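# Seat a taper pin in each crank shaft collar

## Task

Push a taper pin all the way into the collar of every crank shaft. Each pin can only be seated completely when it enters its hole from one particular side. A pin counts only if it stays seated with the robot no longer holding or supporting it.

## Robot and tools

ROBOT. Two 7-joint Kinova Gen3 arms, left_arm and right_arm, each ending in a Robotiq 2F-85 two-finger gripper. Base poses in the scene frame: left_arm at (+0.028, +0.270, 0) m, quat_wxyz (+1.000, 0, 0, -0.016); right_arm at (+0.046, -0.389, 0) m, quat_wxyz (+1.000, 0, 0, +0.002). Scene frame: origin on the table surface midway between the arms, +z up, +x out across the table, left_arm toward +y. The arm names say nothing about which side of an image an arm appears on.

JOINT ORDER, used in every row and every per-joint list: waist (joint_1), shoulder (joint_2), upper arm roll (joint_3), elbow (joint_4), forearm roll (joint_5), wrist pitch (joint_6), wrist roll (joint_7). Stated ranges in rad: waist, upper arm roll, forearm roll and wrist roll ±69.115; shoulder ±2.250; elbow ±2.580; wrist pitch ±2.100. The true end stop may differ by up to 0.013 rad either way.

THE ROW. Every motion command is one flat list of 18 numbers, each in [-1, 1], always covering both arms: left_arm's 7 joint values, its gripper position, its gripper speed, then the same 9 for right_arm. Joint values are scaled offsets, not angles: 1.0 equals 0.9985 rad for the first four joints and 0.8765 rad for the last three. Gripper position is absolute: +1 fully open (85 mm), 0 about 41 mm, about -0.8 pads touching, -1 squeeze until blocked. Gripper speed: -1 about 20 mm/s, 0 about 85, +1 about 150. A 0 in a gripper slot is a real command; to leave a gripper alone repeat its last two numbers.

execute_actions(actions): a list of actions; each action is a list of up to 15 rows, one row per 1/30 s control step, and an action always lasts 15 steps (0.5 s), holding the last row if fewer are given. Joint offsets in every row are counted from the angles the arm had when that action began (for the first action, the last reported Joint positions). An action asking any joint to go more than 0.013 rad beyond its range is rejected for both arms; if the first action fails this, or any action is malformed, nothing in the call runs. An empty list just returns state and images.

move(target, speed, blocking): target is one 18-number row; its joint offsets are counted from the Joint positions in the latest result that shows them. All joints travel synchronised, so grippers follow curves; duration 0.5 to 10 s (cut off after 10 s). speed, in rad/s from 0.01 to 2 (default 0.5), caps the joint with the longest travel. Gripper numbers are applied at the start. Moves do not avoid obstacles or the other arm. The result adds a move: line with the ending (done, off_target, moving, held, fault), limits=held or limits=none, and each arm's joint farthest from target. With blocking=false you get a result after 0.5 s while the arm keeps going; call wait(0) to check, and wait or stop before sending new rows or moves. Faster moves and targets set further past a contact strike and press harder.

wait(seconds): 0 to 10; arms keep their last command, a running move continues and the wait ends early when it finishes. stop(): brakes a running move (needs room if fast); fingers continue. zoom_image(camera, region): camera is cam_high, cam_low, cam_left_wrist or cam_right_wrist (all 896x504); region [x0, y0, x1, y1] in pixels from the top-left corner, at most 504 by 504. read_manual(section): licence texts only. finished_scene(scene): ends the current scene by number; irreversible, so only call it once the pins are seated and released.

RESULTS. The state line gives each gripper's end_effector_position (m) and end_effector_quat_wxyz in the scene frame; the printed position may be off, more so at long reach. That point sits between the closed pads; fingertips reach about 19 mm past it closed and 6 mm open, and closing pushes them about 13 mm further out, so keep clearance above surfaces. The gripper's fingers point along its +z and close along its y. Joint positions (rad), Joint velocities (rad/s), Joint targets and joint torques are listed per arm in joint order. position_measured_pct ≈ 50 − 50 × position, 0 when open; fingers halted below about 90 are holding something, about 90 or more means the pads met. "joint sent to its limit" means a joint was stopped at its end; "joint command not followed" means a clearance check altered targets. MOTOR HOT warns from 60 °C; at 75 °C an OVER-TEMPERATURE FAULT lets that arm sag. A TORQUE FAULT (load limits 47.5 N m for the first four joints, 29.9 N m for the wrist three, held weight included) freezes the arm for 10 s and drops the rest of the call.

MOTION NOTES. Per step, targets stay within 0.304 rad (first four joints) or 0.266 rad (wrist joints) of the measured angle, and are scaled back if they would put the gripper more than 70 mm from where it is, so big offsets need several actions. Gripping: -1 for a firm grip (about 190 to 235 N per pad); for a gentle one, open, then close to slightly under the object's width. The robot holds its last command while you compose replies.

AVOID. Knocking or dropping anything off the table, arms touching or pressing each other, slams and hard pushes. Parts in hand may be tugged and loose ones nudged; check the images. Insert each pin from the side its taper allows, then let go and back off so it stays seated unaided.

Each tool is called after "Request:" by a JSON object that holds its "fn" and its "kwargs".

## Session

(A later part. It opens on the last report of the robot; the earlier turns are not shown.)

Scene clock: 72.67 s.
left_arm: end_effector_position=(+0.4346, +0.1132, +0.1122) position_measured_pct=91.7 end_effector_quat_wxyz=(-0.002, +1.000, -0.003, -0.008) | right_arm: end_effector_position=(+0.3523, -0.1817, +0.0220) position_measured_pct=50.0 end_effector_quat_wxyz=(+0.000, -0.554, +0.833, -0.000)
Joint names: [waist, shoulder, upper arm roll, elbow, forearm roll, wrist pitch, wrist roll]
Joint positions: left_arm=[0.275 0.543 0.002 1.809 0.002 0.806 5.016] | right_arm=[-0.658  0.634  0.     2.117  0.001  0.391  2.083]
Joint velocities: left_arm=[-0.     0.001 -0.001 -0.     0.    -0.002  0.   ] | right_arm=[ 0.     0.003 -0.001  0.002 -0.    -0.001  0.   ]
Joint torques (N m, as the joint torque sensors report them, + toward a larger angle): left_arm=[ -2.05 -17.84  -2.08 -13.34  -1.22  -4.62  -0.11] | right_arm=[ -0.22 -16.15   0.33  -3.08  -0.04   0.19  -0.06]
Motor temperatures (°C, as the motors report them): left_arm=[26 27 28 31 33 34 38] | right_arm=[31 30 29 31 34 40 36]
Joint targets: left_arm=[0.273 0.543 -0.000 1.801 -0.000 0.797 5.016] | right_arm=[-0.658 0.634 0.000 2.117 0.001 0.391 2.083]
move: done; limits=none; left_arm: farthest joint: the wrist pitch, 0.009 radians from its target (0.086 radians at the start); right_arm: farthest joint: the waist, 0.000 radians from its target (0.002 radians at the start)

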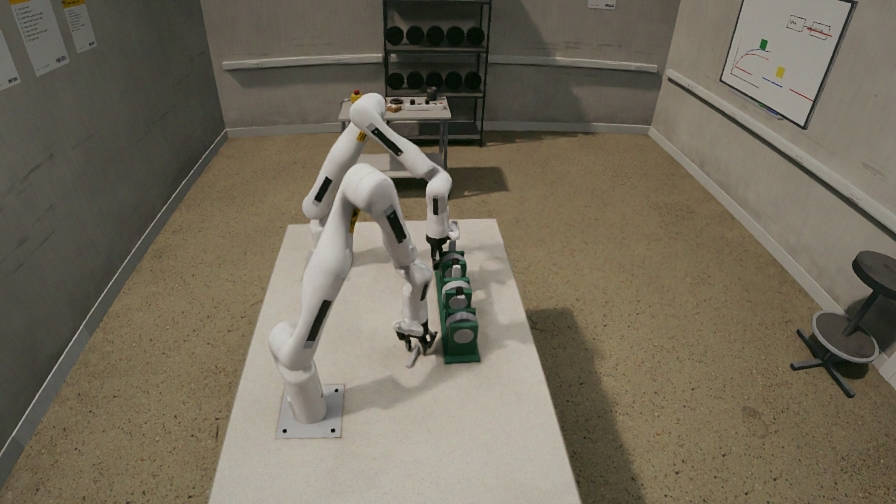

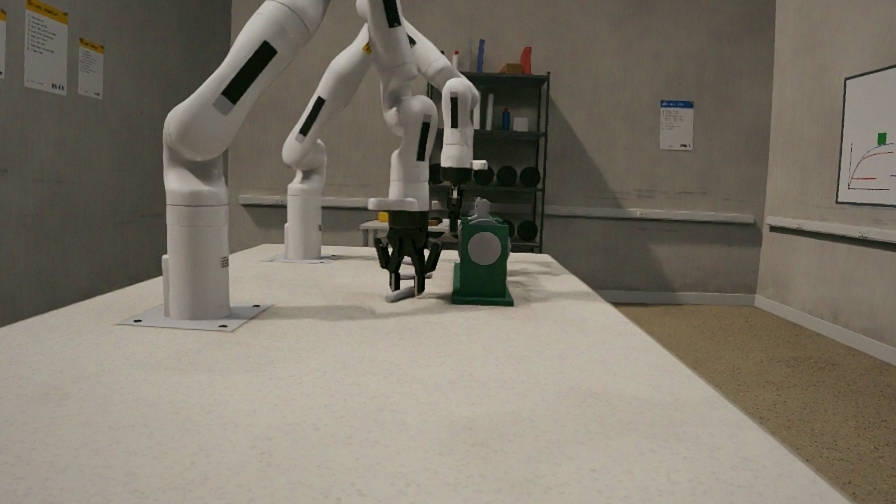

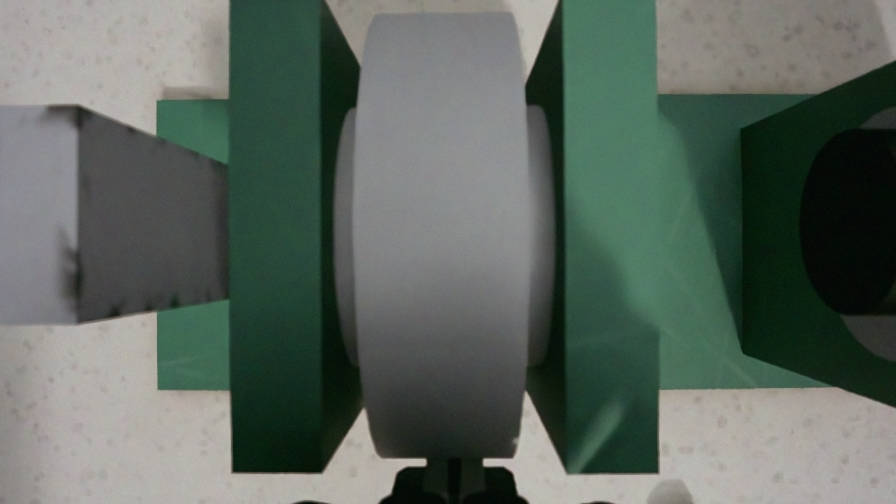

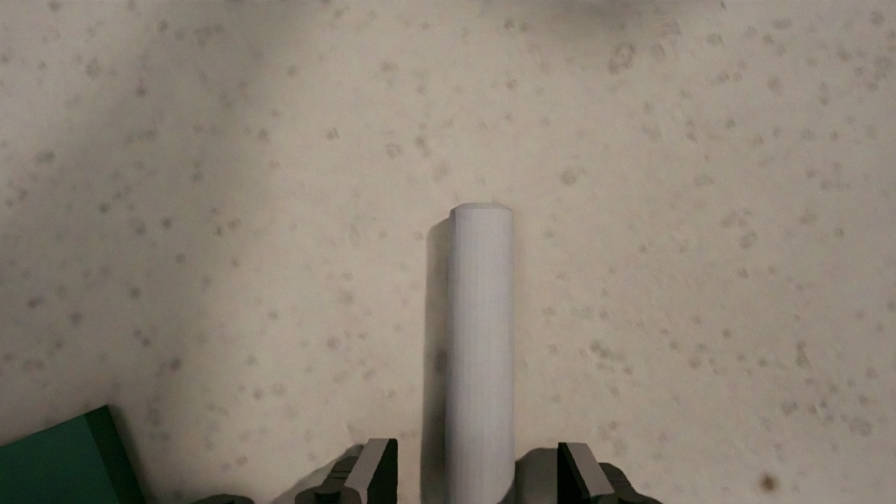

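Close right; back left off to check.

Request:
{"fn": "move", "kwargs": {"target": [0.03,-0.08,0,0.13,0,-0.08,0.035,-1,1,0,0,0,0,0,0,0,-1,1], "speed": 0.3}}

Scene clock: 74.90 s.
left_arm: end_effector_position=(+0.3972, +0.1127, +0.1174) position_measured_pct=91.7 end_effector_quat_wxyz=(+0.001, +1.000, -0.002, +0.001) | right_arm: end_effector_position=(+0.3522, -0.1817, +0.0223) position_measured_pct=77.4 end_effector_quat_wxyz=(+0.000, -0.554, +0.833, -0.000)
Joint names: [waist, shoulder, upper arm roll, elbow, forearm roll, wrist pitch, wrist roll]
Joint positions: left_arm=[0.305 0.464 0.002 1.939 0.002 0.736 5.047] | right_arm=[-0.658  0.633  0.     2.117  0.     0.391  2.083]
Joint velocities: left_arm=[ 0.    -0.003  0.001  0.001  0.     0.001  0.   ] | right_arm=[-0.    -0.    -0.    -0.003 -0.    -0.    -0.   ]
Joint torques (N m, as the joint torque sensors report them, + toward a larger angle): left_arm=[ -0.24 -16.18  -0.12  -6.02   0.16  -0.2   -0.03] | right_arm=[ -0.15 -15.3    0.48  -3.16   0.15   0.     0.03]
Motor temperatures (°C, as the motors report them): left_arm=[26 27 28 31 33 34 38] | right_arm=[31 30 29 31 34 40 36]
Joint targets: left_arm=[0.305 0.464 0.002 1.939 0.002 0.736 5.047] | right_arm=[-0.658 0.634 0.000 2.117 0.001 0.391 2.083]
move: done; limits=none; left_arm: farthest joint: the shoulder, 0.001 radians from its target (0.080 radians at the start); right_arm: farthest joint: the shoulder, 0.001 radians from its target (0.000 radians at the start)

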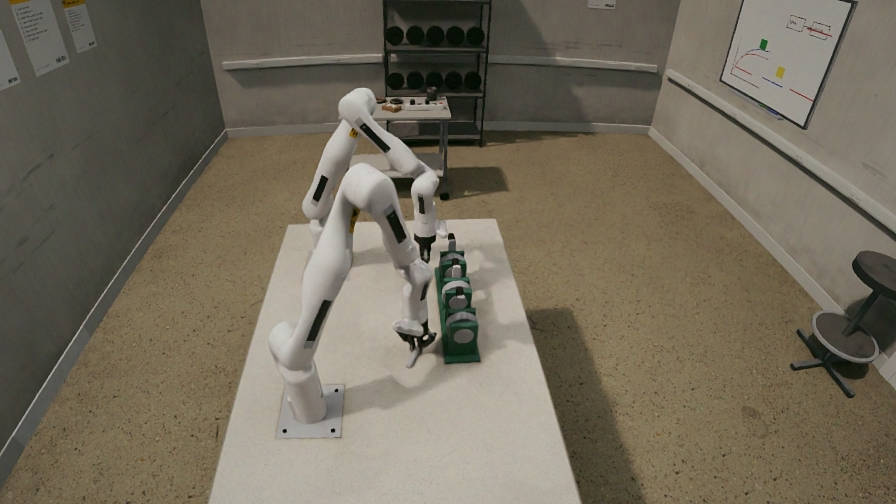

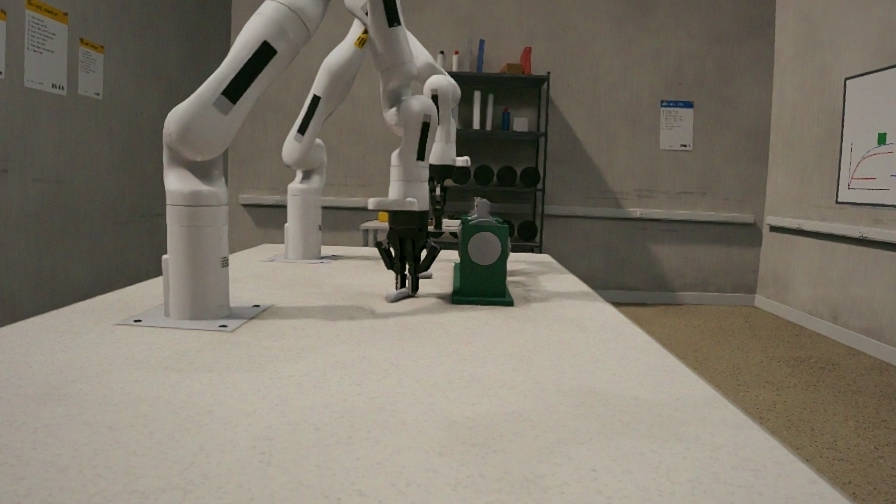

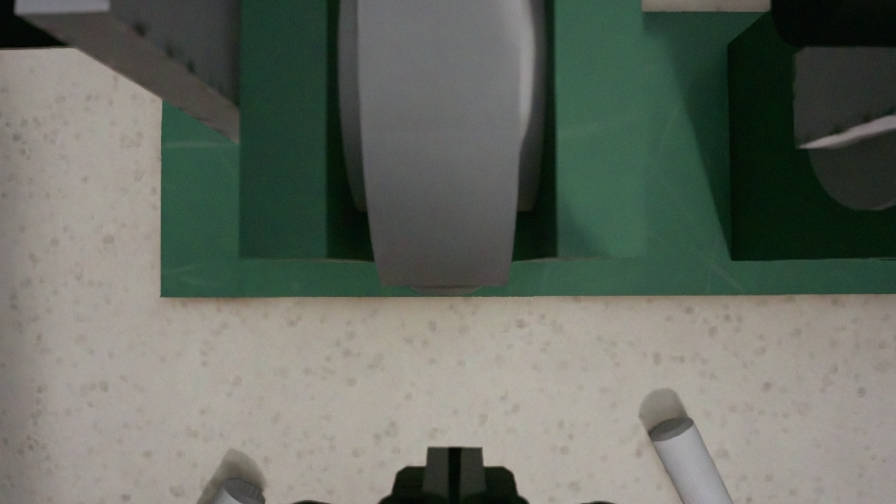

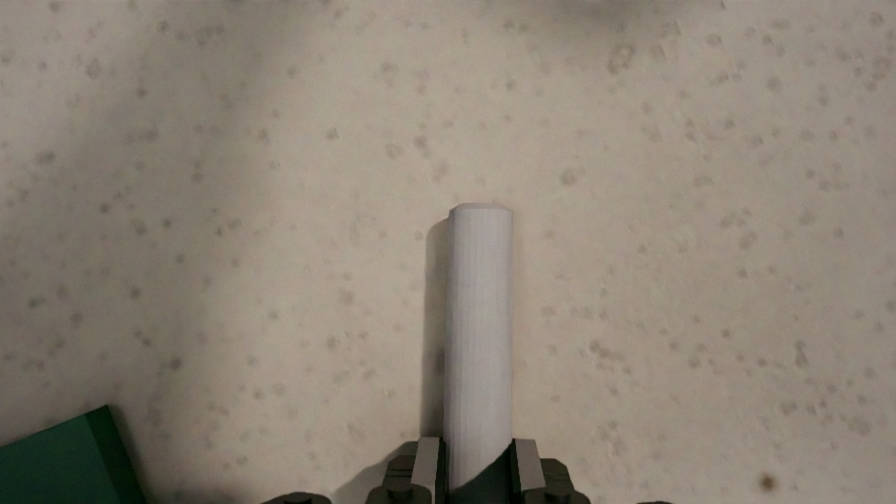

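Request:
{"fn": "move", "kwargs": {"target": [-0.5,-0.25,0,0.1,0,0.17,0,-1,1,0,-0.184,0,-0.065,0,0.284,0.96,-1,1], "speed": 0.8}}

Request:
{"fn": "move", "kwargs": {"target": [0,0,0,0,0,0,0,-1,1,-0.2502,0.1465,0,-0.3608,0,0.2447,0.9995,-1,1], "speed": 0.8}}

Scene clock: 77.10 s.
left_arm: end_effector_position=(+0.3620, +0.2982, +0.1863) position_measured_pct=91.7 end_effector_quat_wxyz=(+0.001, +0.970, +0.245, +0.002) | right_arm: end_effector_position=(+0.3534, -0.1808, +0.1005) position_measured_pct=77.4 end_effector_quat_wxyz=(-0.000, +0.846, -0.534, +0.000)
Joint names: [waist, shoulder, upper arm roll, elbow, forearm roll, wrist pitch, wrist roll]
Joint positions: left_arm=[-0.194  0.214  0.002  2.039  0.002  0.885  5.047] | right_arm=[-0.658  0.449  0.     2.052  0.     0.64   2.925]
Joint velocities: left_arm=[-0.003 -0.001  0.    -0.    -0.    -0.002  0.   ] | right_arm=[-0. -0.  0.  0.  0. -0.  0.]
Joint torques (N m, as the joint torque sensors report them, + toward a larger angle): left_arm=[ -0.25 -12.03  -0.27  -7.24  -0.1    0.03  -0.07] | right_arm=[ -0.53 -15.45   0.43  -5.45   0.17  -0.11  -0.03]
Motor temperatures (°C, as the motors report them): left_arm=[26 27 28 31 33 34 38] | right_arm=[31 30 29 31 34 40 36]
Joint targets: left_arm=[-0.194 0.214 0.002 2.039 0.002 0.885 5.047] | right_arm=[-0.658 0.449 0.000 2.052 0.000 0.640 2.925]
move: done; limits=none; left_arm: farthest joint: the waist, 0.000 radians from its target (0.500 radians at the start); right_arm: farthest joint: the waist, 0.000 radians from its target (0.000 radians at the start)

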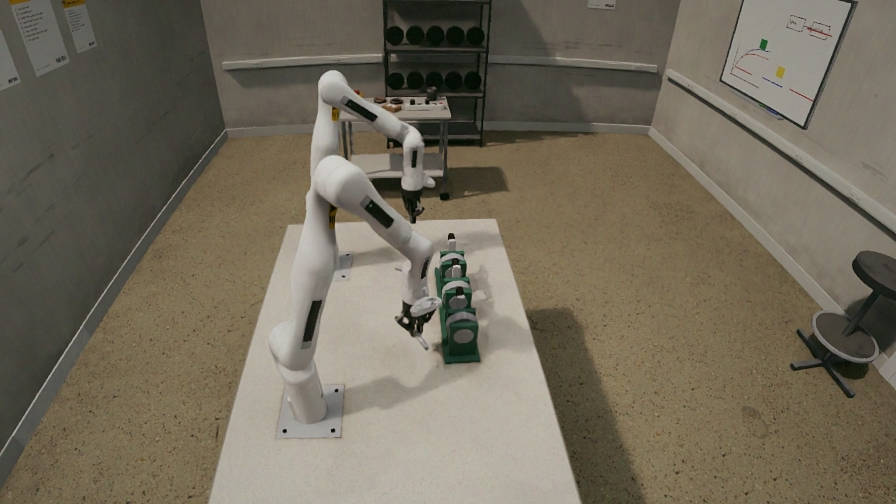

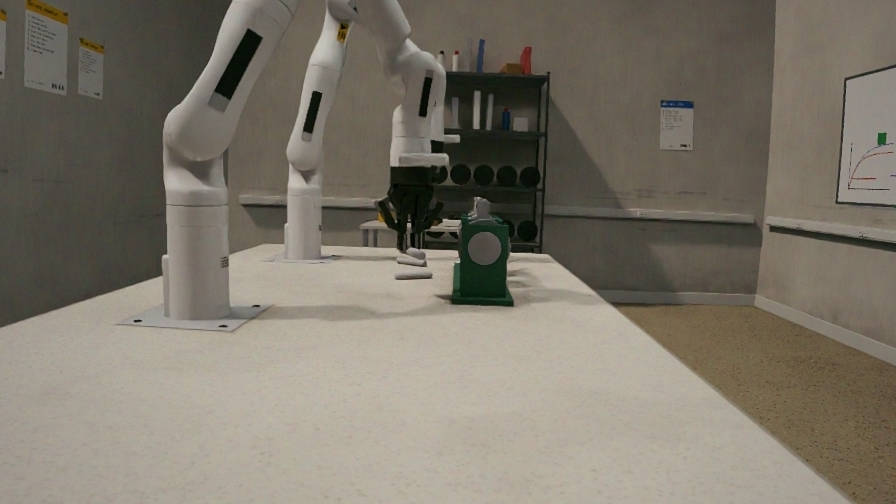

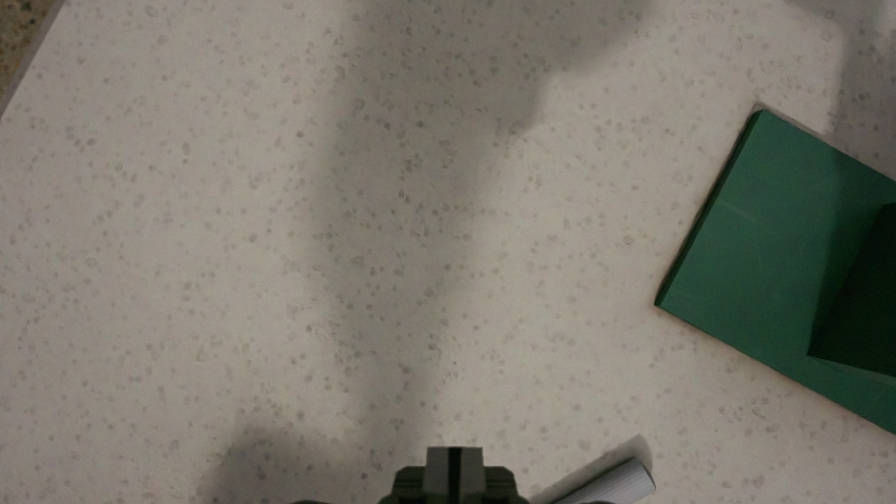

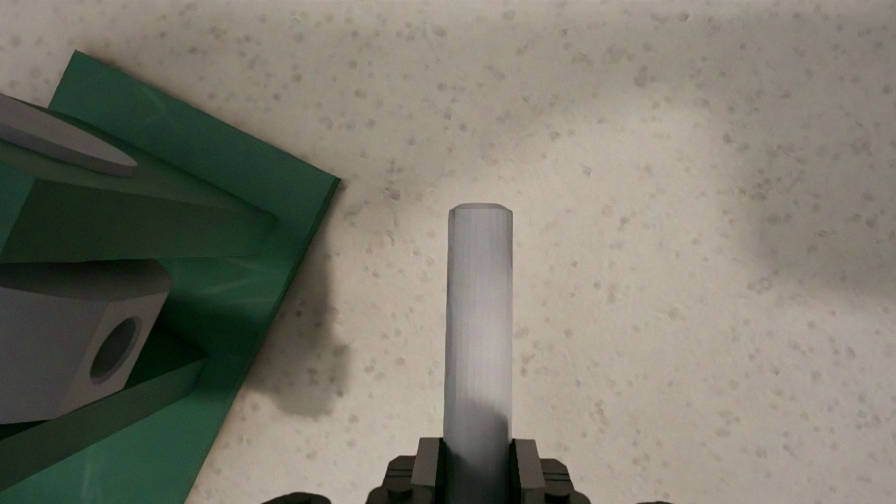

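Scene clock: 78.67 s.
left_arm: end_effector_position=(+0.3620, +0.2982, +0.1863) position_measured_pct=91.7 end_effector_quat_wxyz=(+0.001, +0.970, +0.245, +0.002) | right_arm: end_effector_position=(+0.3554, -0.0303, +0.1156) position_measured_pct=77.4 end_effector_quat_wxyz=(+0.000, +1.000, -0.000, +0.000)
Joint names: [waist, shoulder, upper arm roll, elbow, forearm roll, wrist pitch, wrist roll]
Joint positions: left_arm=[-0.194  0.214  0.002  2.039  0.002  0.885  5.047] | right_arm=[-0.908  0.595  0.     1.692  0.     0.855  3.801]
Joint velocities: left_arm=[ 0. -0.  0.  0.  0. -0.  0.] | right_arm=[-0.003  0.003  0.001 -0.002 -0.     0.001  0.   ]
Joint torques (N m, as the joint torque sensors report them, + toward a larger angle): left_arm=[ -0.22 -11.72  -0.05  -7.02   0.09   0.04  -0.04] | right_arm=[ -0.34 -19.54   0.23  -6.55   0.07   0.03  -0.01]
Motor temperatures (°C, as the motors report them): left_arm=[26 27 28 31 33 34 38] | right_arm=[31 30 29 31 34 40 36]
Joint targets: left_arm=[-0.194 0.214 0.002 2.039 0.002 0.885 5.047] | right_arm=[-0.908 0.595 0.000 1.692 0.000 0.855 3.801]
move: done; limits=none; left_arm: farthest joint: the waist, 0.000 radians from its target (0.000 radians at the start); right_arm: farthest joint: the waist, 0.000 radians from its target (0.249 radians at the start)

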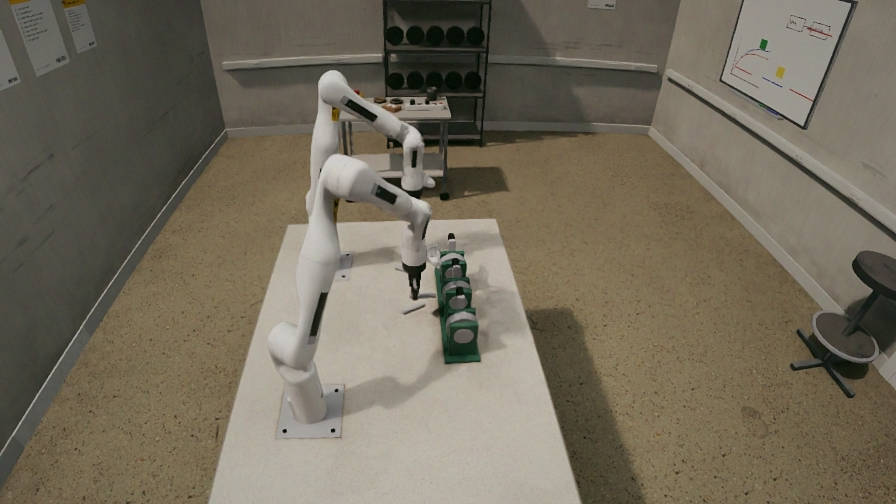

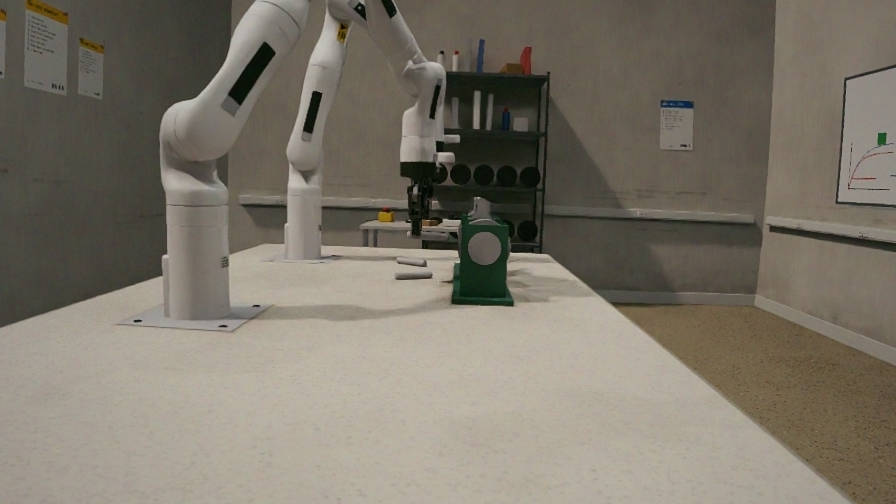

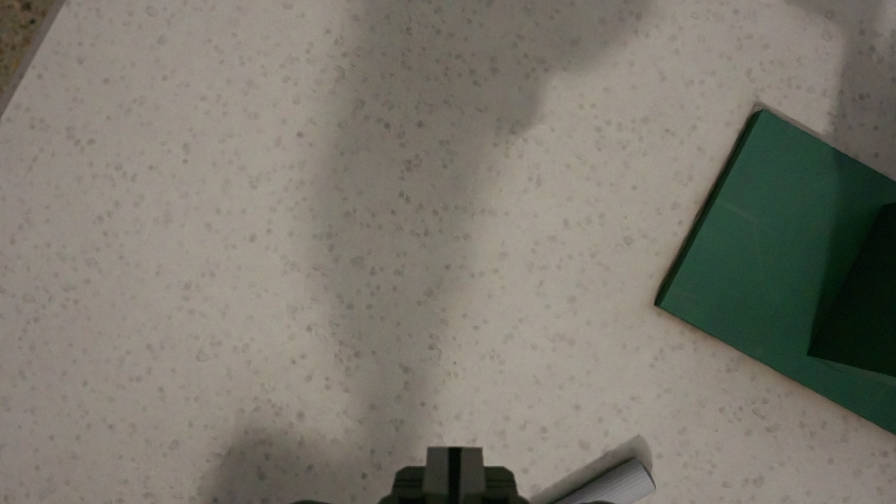

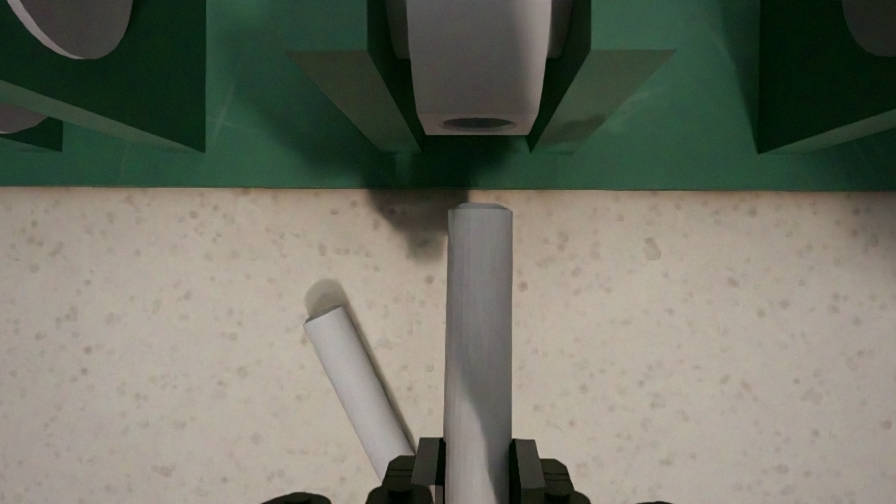

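Request:
{"fn": "move", "kwargs": {"target": [0,0,0,0,0,0,0,-1,1,0.0561,0.0435,0,-0.087,0,0.0492,0.0746,-1,1], "speed": 0.08}}

Scene clock: 80.40 s.
left_arm: end_effector_position=(+0.3620, +0.2982, +0.1863) position_measured_pct=91.7 end_effector_quat_wxyz=(+0.001, +0.970, +0.245, +0.002) | right_arm: end_effector_position=(+0.3897, -0.0301, +0.1150) position_measured_pct=77.4 end_effector_quat_wxyz=(+0.000, +1.000, +0.005, -0.000)
Joint names: [waist, shoulder, upper arm roll, elbow, forearm roll, wrist pitch, wrist roll]
Joint positions: left_arm=[-0.194  0.214  0.002  2.039  0.002  0.885  5.047] | right_arm=[-0.853  0.639 -0.     1.605 -0.     0.898  3.866]
Joint velocities: left_arm=[-0.001 -0.     0.002 -0.     0.     0.001  0.   ] | right_arm=[ 0.002 -0.001  0.001 -0.002 -0.     0.     0.   ]
Joint torques (N m, as the joint torque sensors report them, + toward a larger angle): left_arm=[ -0.06 -11.79  -0.08  -7.61   0.12  -0.38  -0.2 ] | right_arm=[  0.09 -21.26   1.65  -7.75   0.22  -0.04  -0.09]
Motor temperatures (°C, as the motors report them): left_arm=[26 27 28 31 33 34 38] | right_arm=[31 30 29 31 34 40 36]
Joint targets: left_arm=[-0.194 0.214 0.002 2.039 0.002 0.885 5.047] | right_arm=[-0.852 0.638 0.000 1.605 0.000 0.898 3.866]
move: done; limits=none; left_arm: farthest joint: the waist, 0.000 radians from its target (0.000 radians at the start); right_arm: farthest joint: the waist, 0.001 radians from its target (0.056 radians at the start)

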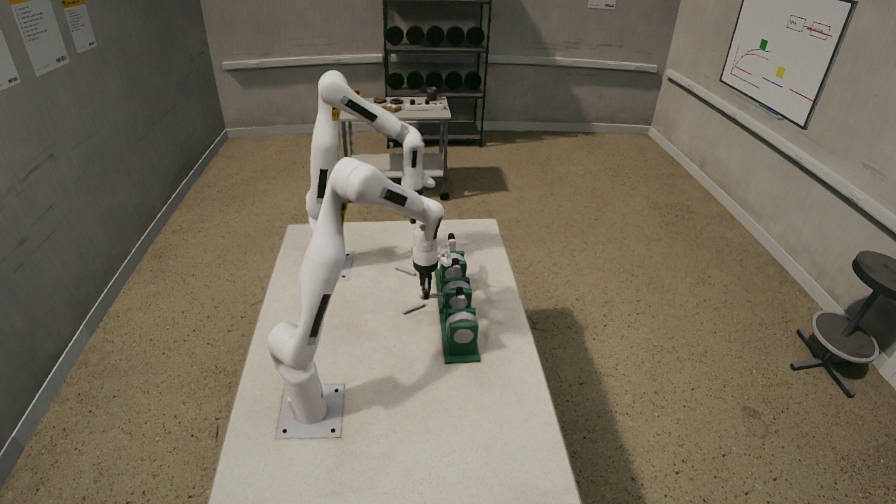

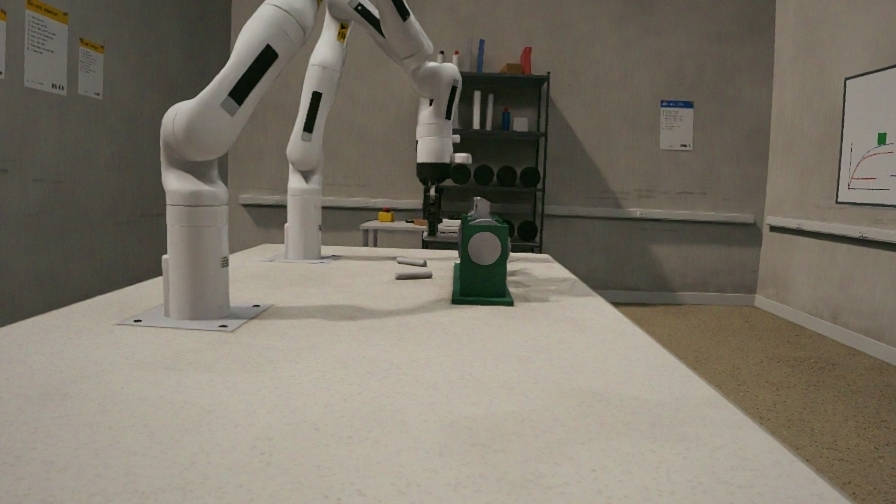

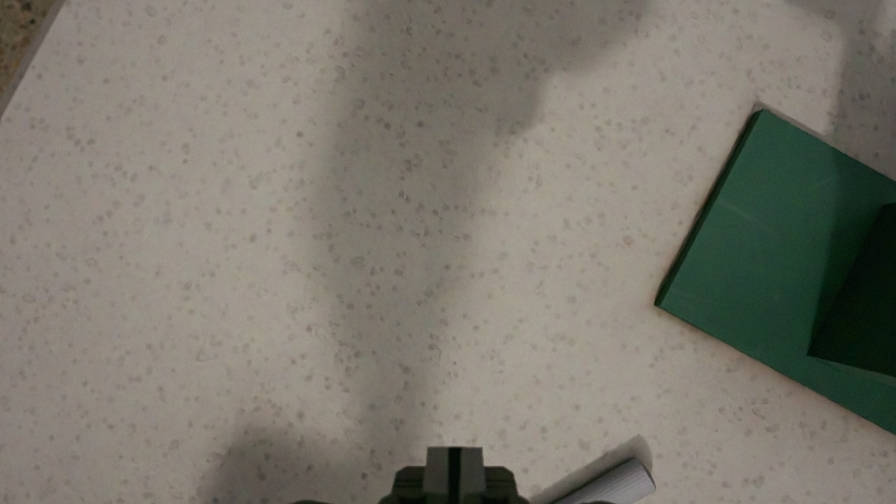

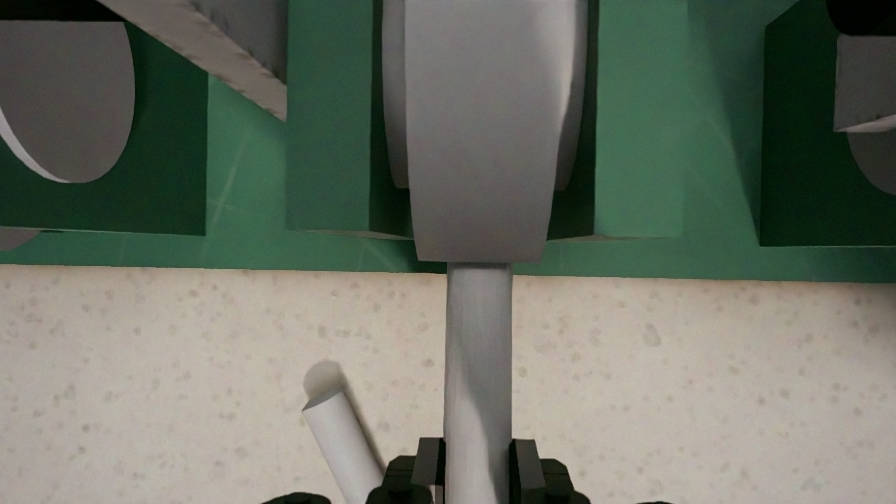

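Request:
{"fn": "move", "kwargs": {"target": [0,0,0,0,0,0,0,-1,1,0.0477,0.0415,0,-0.0871,0,0.051,0.053,-1,1], "speed": 0.09}}

Scene clock: 81.77 s.
left_arm: end_effector_position=(+0.3620, +0.2982, +0.1863) position_measured_pct=91.7 end_effector_quat_wxyz=(+0.001, +0.970, +0.245, +0.002) | right_arm: end_effector_position=(+0.4205, -0.0297, +0.1146) position_measured_pct=77.4 end_effector_quat_wxyz=(+0.000, +1.000, +0.005, -0.001)
Joint names: [waist, shoulder, upper arm roll, elbow, forearm roll, wrist pitch, wrist roll]
Joint positions: left_arm=[-0.194  0.214  0.002  2.039  0.002  0.885  5.047] | right_arm=[-0.806  0.683 -0.001  1.519 -0.001  0.942  3.913]
Joint velocities: left_arm=[-0.001 -0.    -0.    -0.001 -0.    -0.    -0.   ] | right_arm=[ 0.002  0.001 -0.001  0.002  0.     0.001  0.   ]
Joint torques (N m, as the joint torque sensors report them, + toward a larger angle): left_arm=[  0.13 -11.72  -0.32  -7.38  -0.09  -0.03  -0.23] | right_arm=[  1.04 -22.6    1.55  -8.09   0.69   0.01  -0.22]
Motor temperatures (°C, as the motors report them): left_arm=[26 27 28 31 33 34 38] | right_arm=[31 30 29 31 34 40 36]
Joint targets: left_arm=[-0.194 0.214 0.002 2.039 0.002 0.885 5.047] | right_arm=[-0.805 0.681 -0.000 1.518 -0.000 0.942 3.913]
move: done; limits=none; left_arm: farthest joint: the waist, 0.000 radians from its target (0.000 radians at the start); right_arm: farthest joint: the shoulder, 0.002 radians from its target (0.041 radians at the start)

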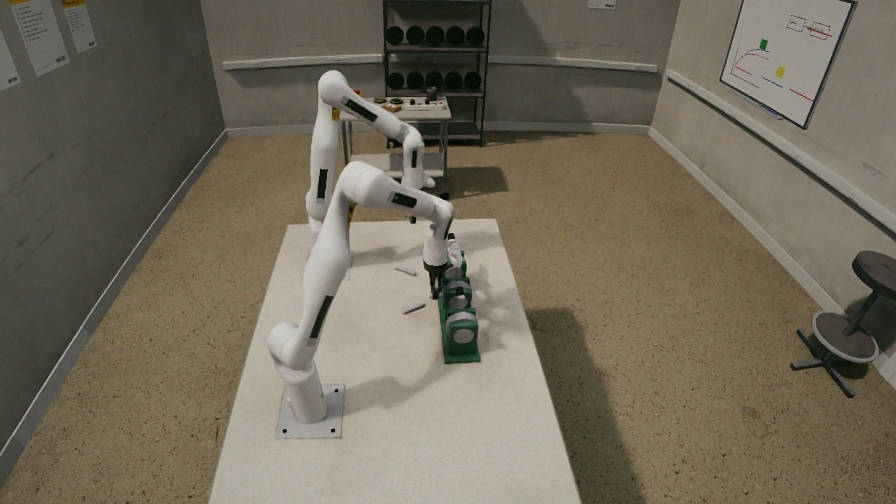

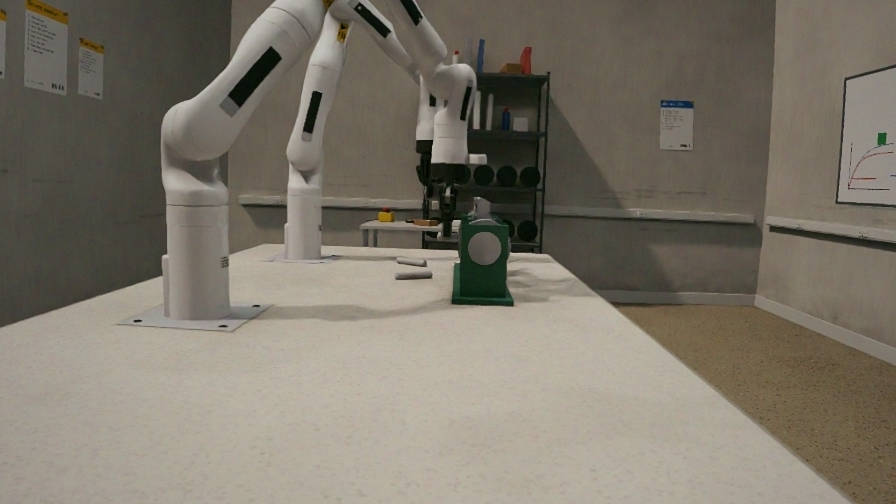

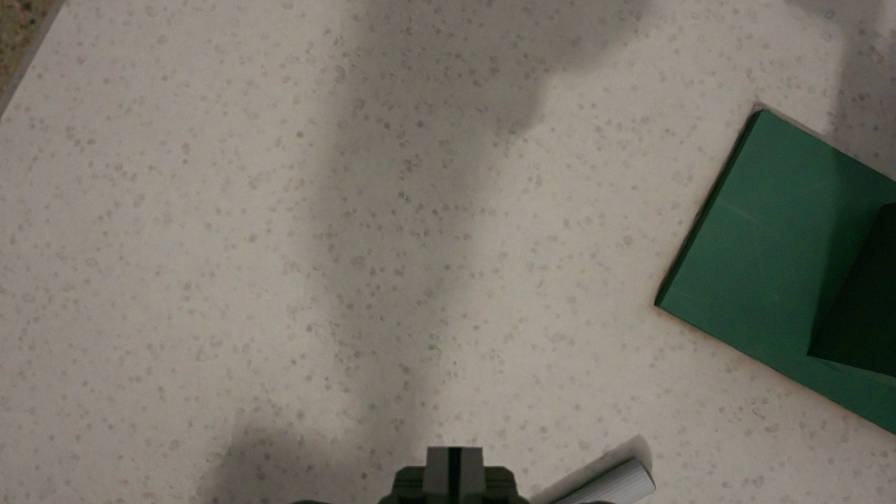

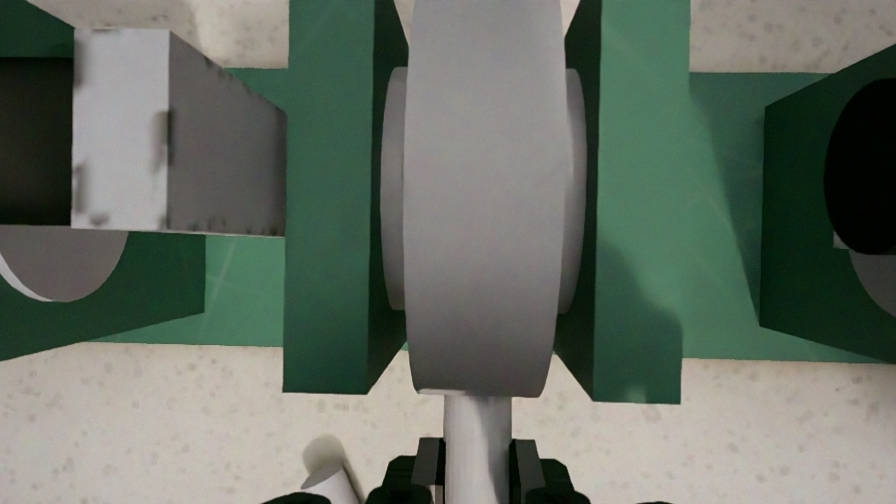

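Request:
{"fn": "execute_actions", "kwargs": {"actions": [[[0,0,0,0,0,0,0,-1,1,0,0,0,0,0,0,0,-0.2,1]]]}}

Request:
{"fn": "move", "kwargs": {"target": [0,0,0,0,0,0,0,-1,1,-0.070,-0.058,0,0.128,0,-0.082,-0.091,-0.2,1], "speed": 0.25}}

Scene clock: 82.50 s.
left_arm: end_effector_position=(+0.3620, +0.2982, +0.1863) position_measured_pct=91.7 end_effector_quat_wxyz=(+0.001, +0.970, +0.245, +0.002) | right_arm: end_effector_position=(+0.4205, -0.0297, +0.1146) position_measured_pct=59.9 end_effector_quat_wxyz=(+0.000, +1.000, +0.005, -0.001)
Joint names: [waist, shoulder, upper arm roll, elbow, forearm roll, wrist pitch, wrist roll]
Joint positions: left_arm=[-0.194  0.214  0.002  2.039  0.002  0.885  5.047] | right_arm=[-0.806  0.683 -0.001  1.519 -0.001  0.942  3.913]
Joint velocities: left_arm=[ 0.001 -0.     0.002  0.    -0.    -0.    -0.   ] | right_arm=[ 0.    -0.001  0.001  0.002  0.     0.    -0.   ]
Joint torques (N m, as the joint torque sensors report them, + toward a larger angle): left_arm=[  0.21 -12.56  -0.2   -7.57  -0.3   -0.32  -0.07] | right_arm=[ -0.04 -21.27   0.56  -6.95  -0.13  -0.15  -0.15]
Motor temperatures (°C, as the motors report them): left_arm=[26 27 28 31 33 34 38] | right_arm=[31 30 29 31 34 40 36]
Joint targets: left_arm=[-0.194 0.214 0.002 2.039 0.002 0.885 5.047] | right_arm=[-0.806 0.683 -0.001 1.519 -0.001 0.942 3.913]

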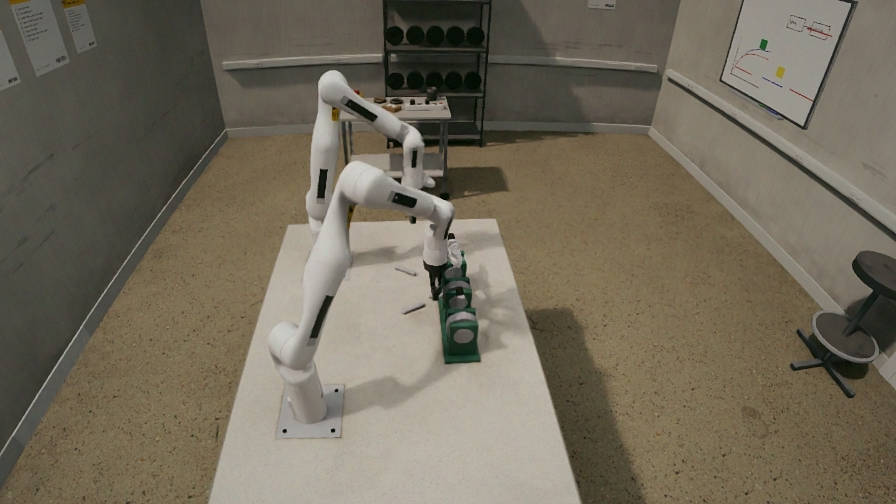

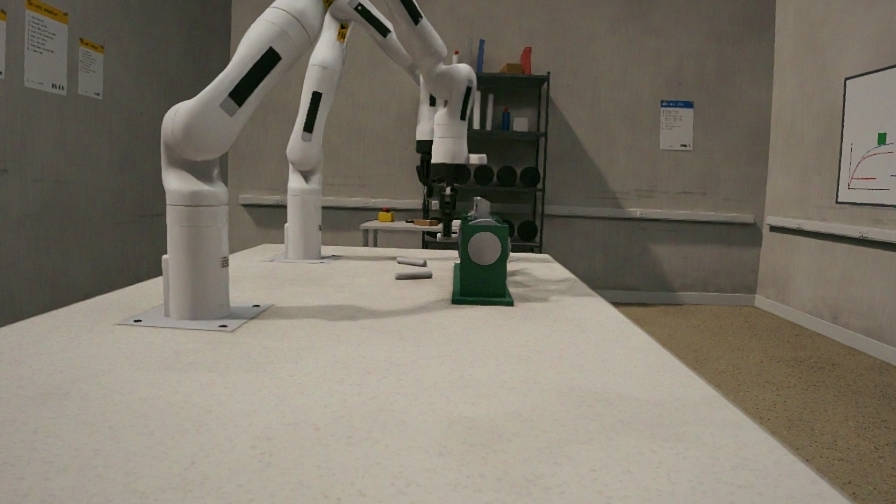

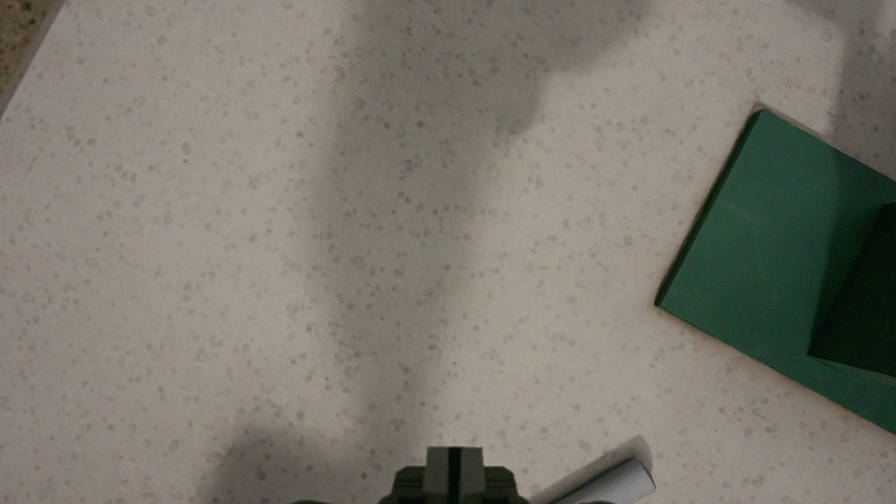

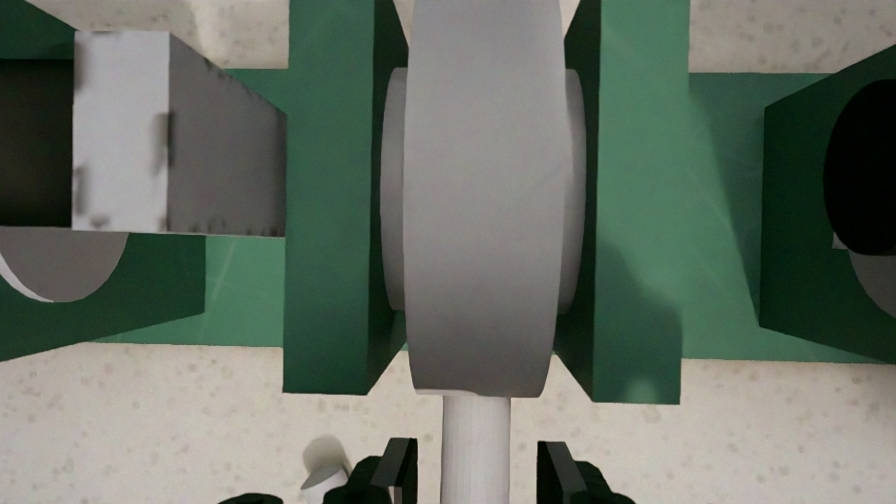

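Scene clock: 83.33 s.
left_arm: end_effector_position=(+0.3620, +0.2982, +0.1863) position_measured_pct=91.7 end_effector_quat_wxyz=(+0.001, +0.970, +0.245, +0.002) | right_arm: end_effector_position=(+0.3741, -0.0294, +0.1120) position_measured_pct=59.9 end_effector_quat_wxyz=(-0.000, +1.000, +0.000, -0.001)
Joint names: [waist, shoulder, upper arm roll, elbow, forearm roll, wrist pitch, wrist roll]
Joint positions: left_arm=[-0.194  0.214  0.002  2.039  0.002  0.885  5.047] | right_arm=[-0.876  0.625 -0.001  1.647 -0.001  0.87   3.833]
Joint velocities: left_arm=[-0.001  0.     0.001 -0.    -0.    -0.001 -0.   ] | right_arm=[-0.004 -0.004 -0.    -0.001 -0.     0.001  0.   ]
Joint torques (N m, as the joint torque sensors report them, + toward a larger angle): left_arm=[ -0.34 -12.31   0.48  -6.89  -0.12  -0.22   0.25] | right_arm=[  0.08 -19.83   0.81  -6.15   0.17   0.04   0.18]
Motor temperatures (°C, as the motors report them): left_arm=[26 27 28 31 33 34 38] | right_arm=[31 30 29 31 34 40 36]
Joint targets: left_arm=[-0.194 0.214 0.002 2.039 0.002 0.885 5.047] | right_arm=[-0.876 0.625 -0.001 1.647 -0.001 0.870 3.833]
move: done; limits=none; left_arm: farthest joint: the waist, 0.000 radians from its target (0.000 radians at the start); right_arm: farthest joint: the waist, 0.000 radians from its target (0.070 radians at the start)

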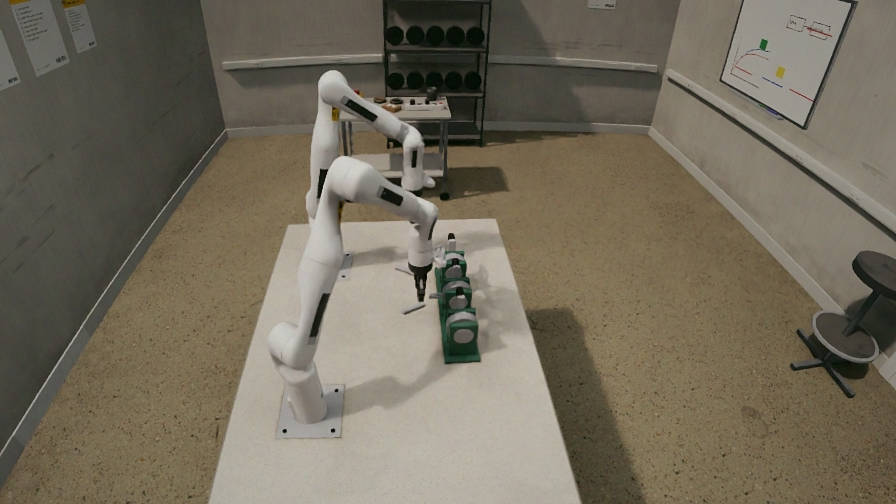

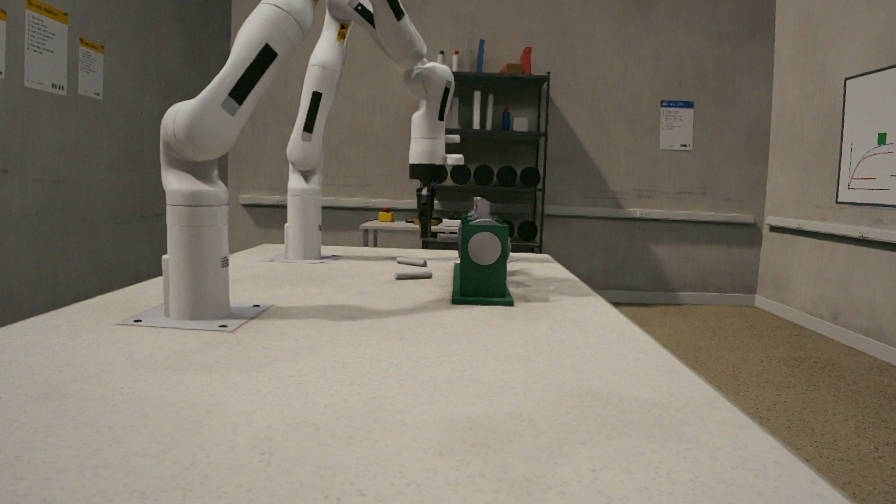

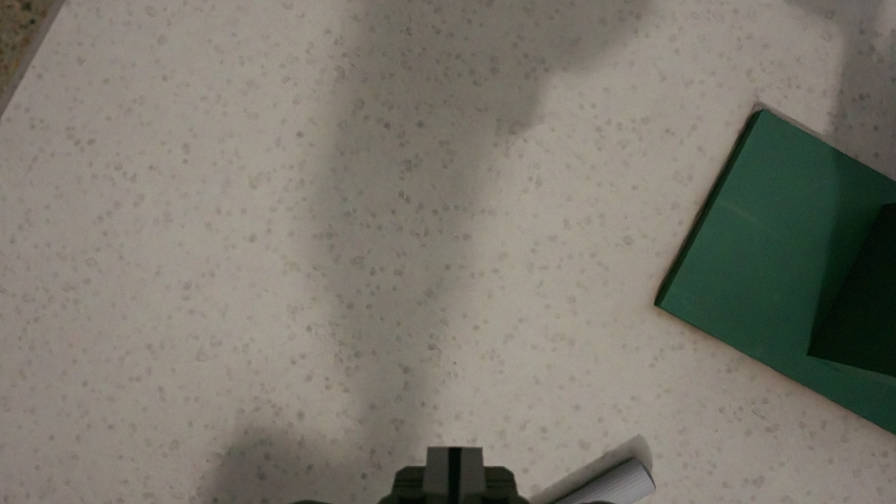

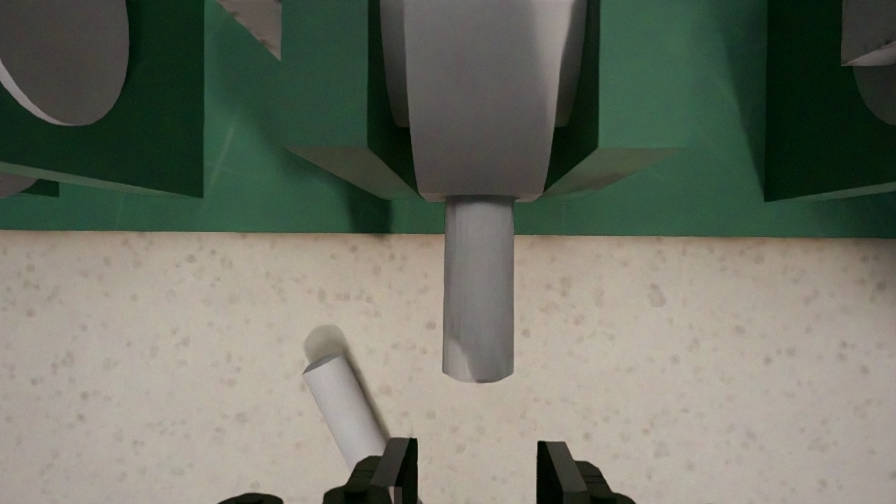

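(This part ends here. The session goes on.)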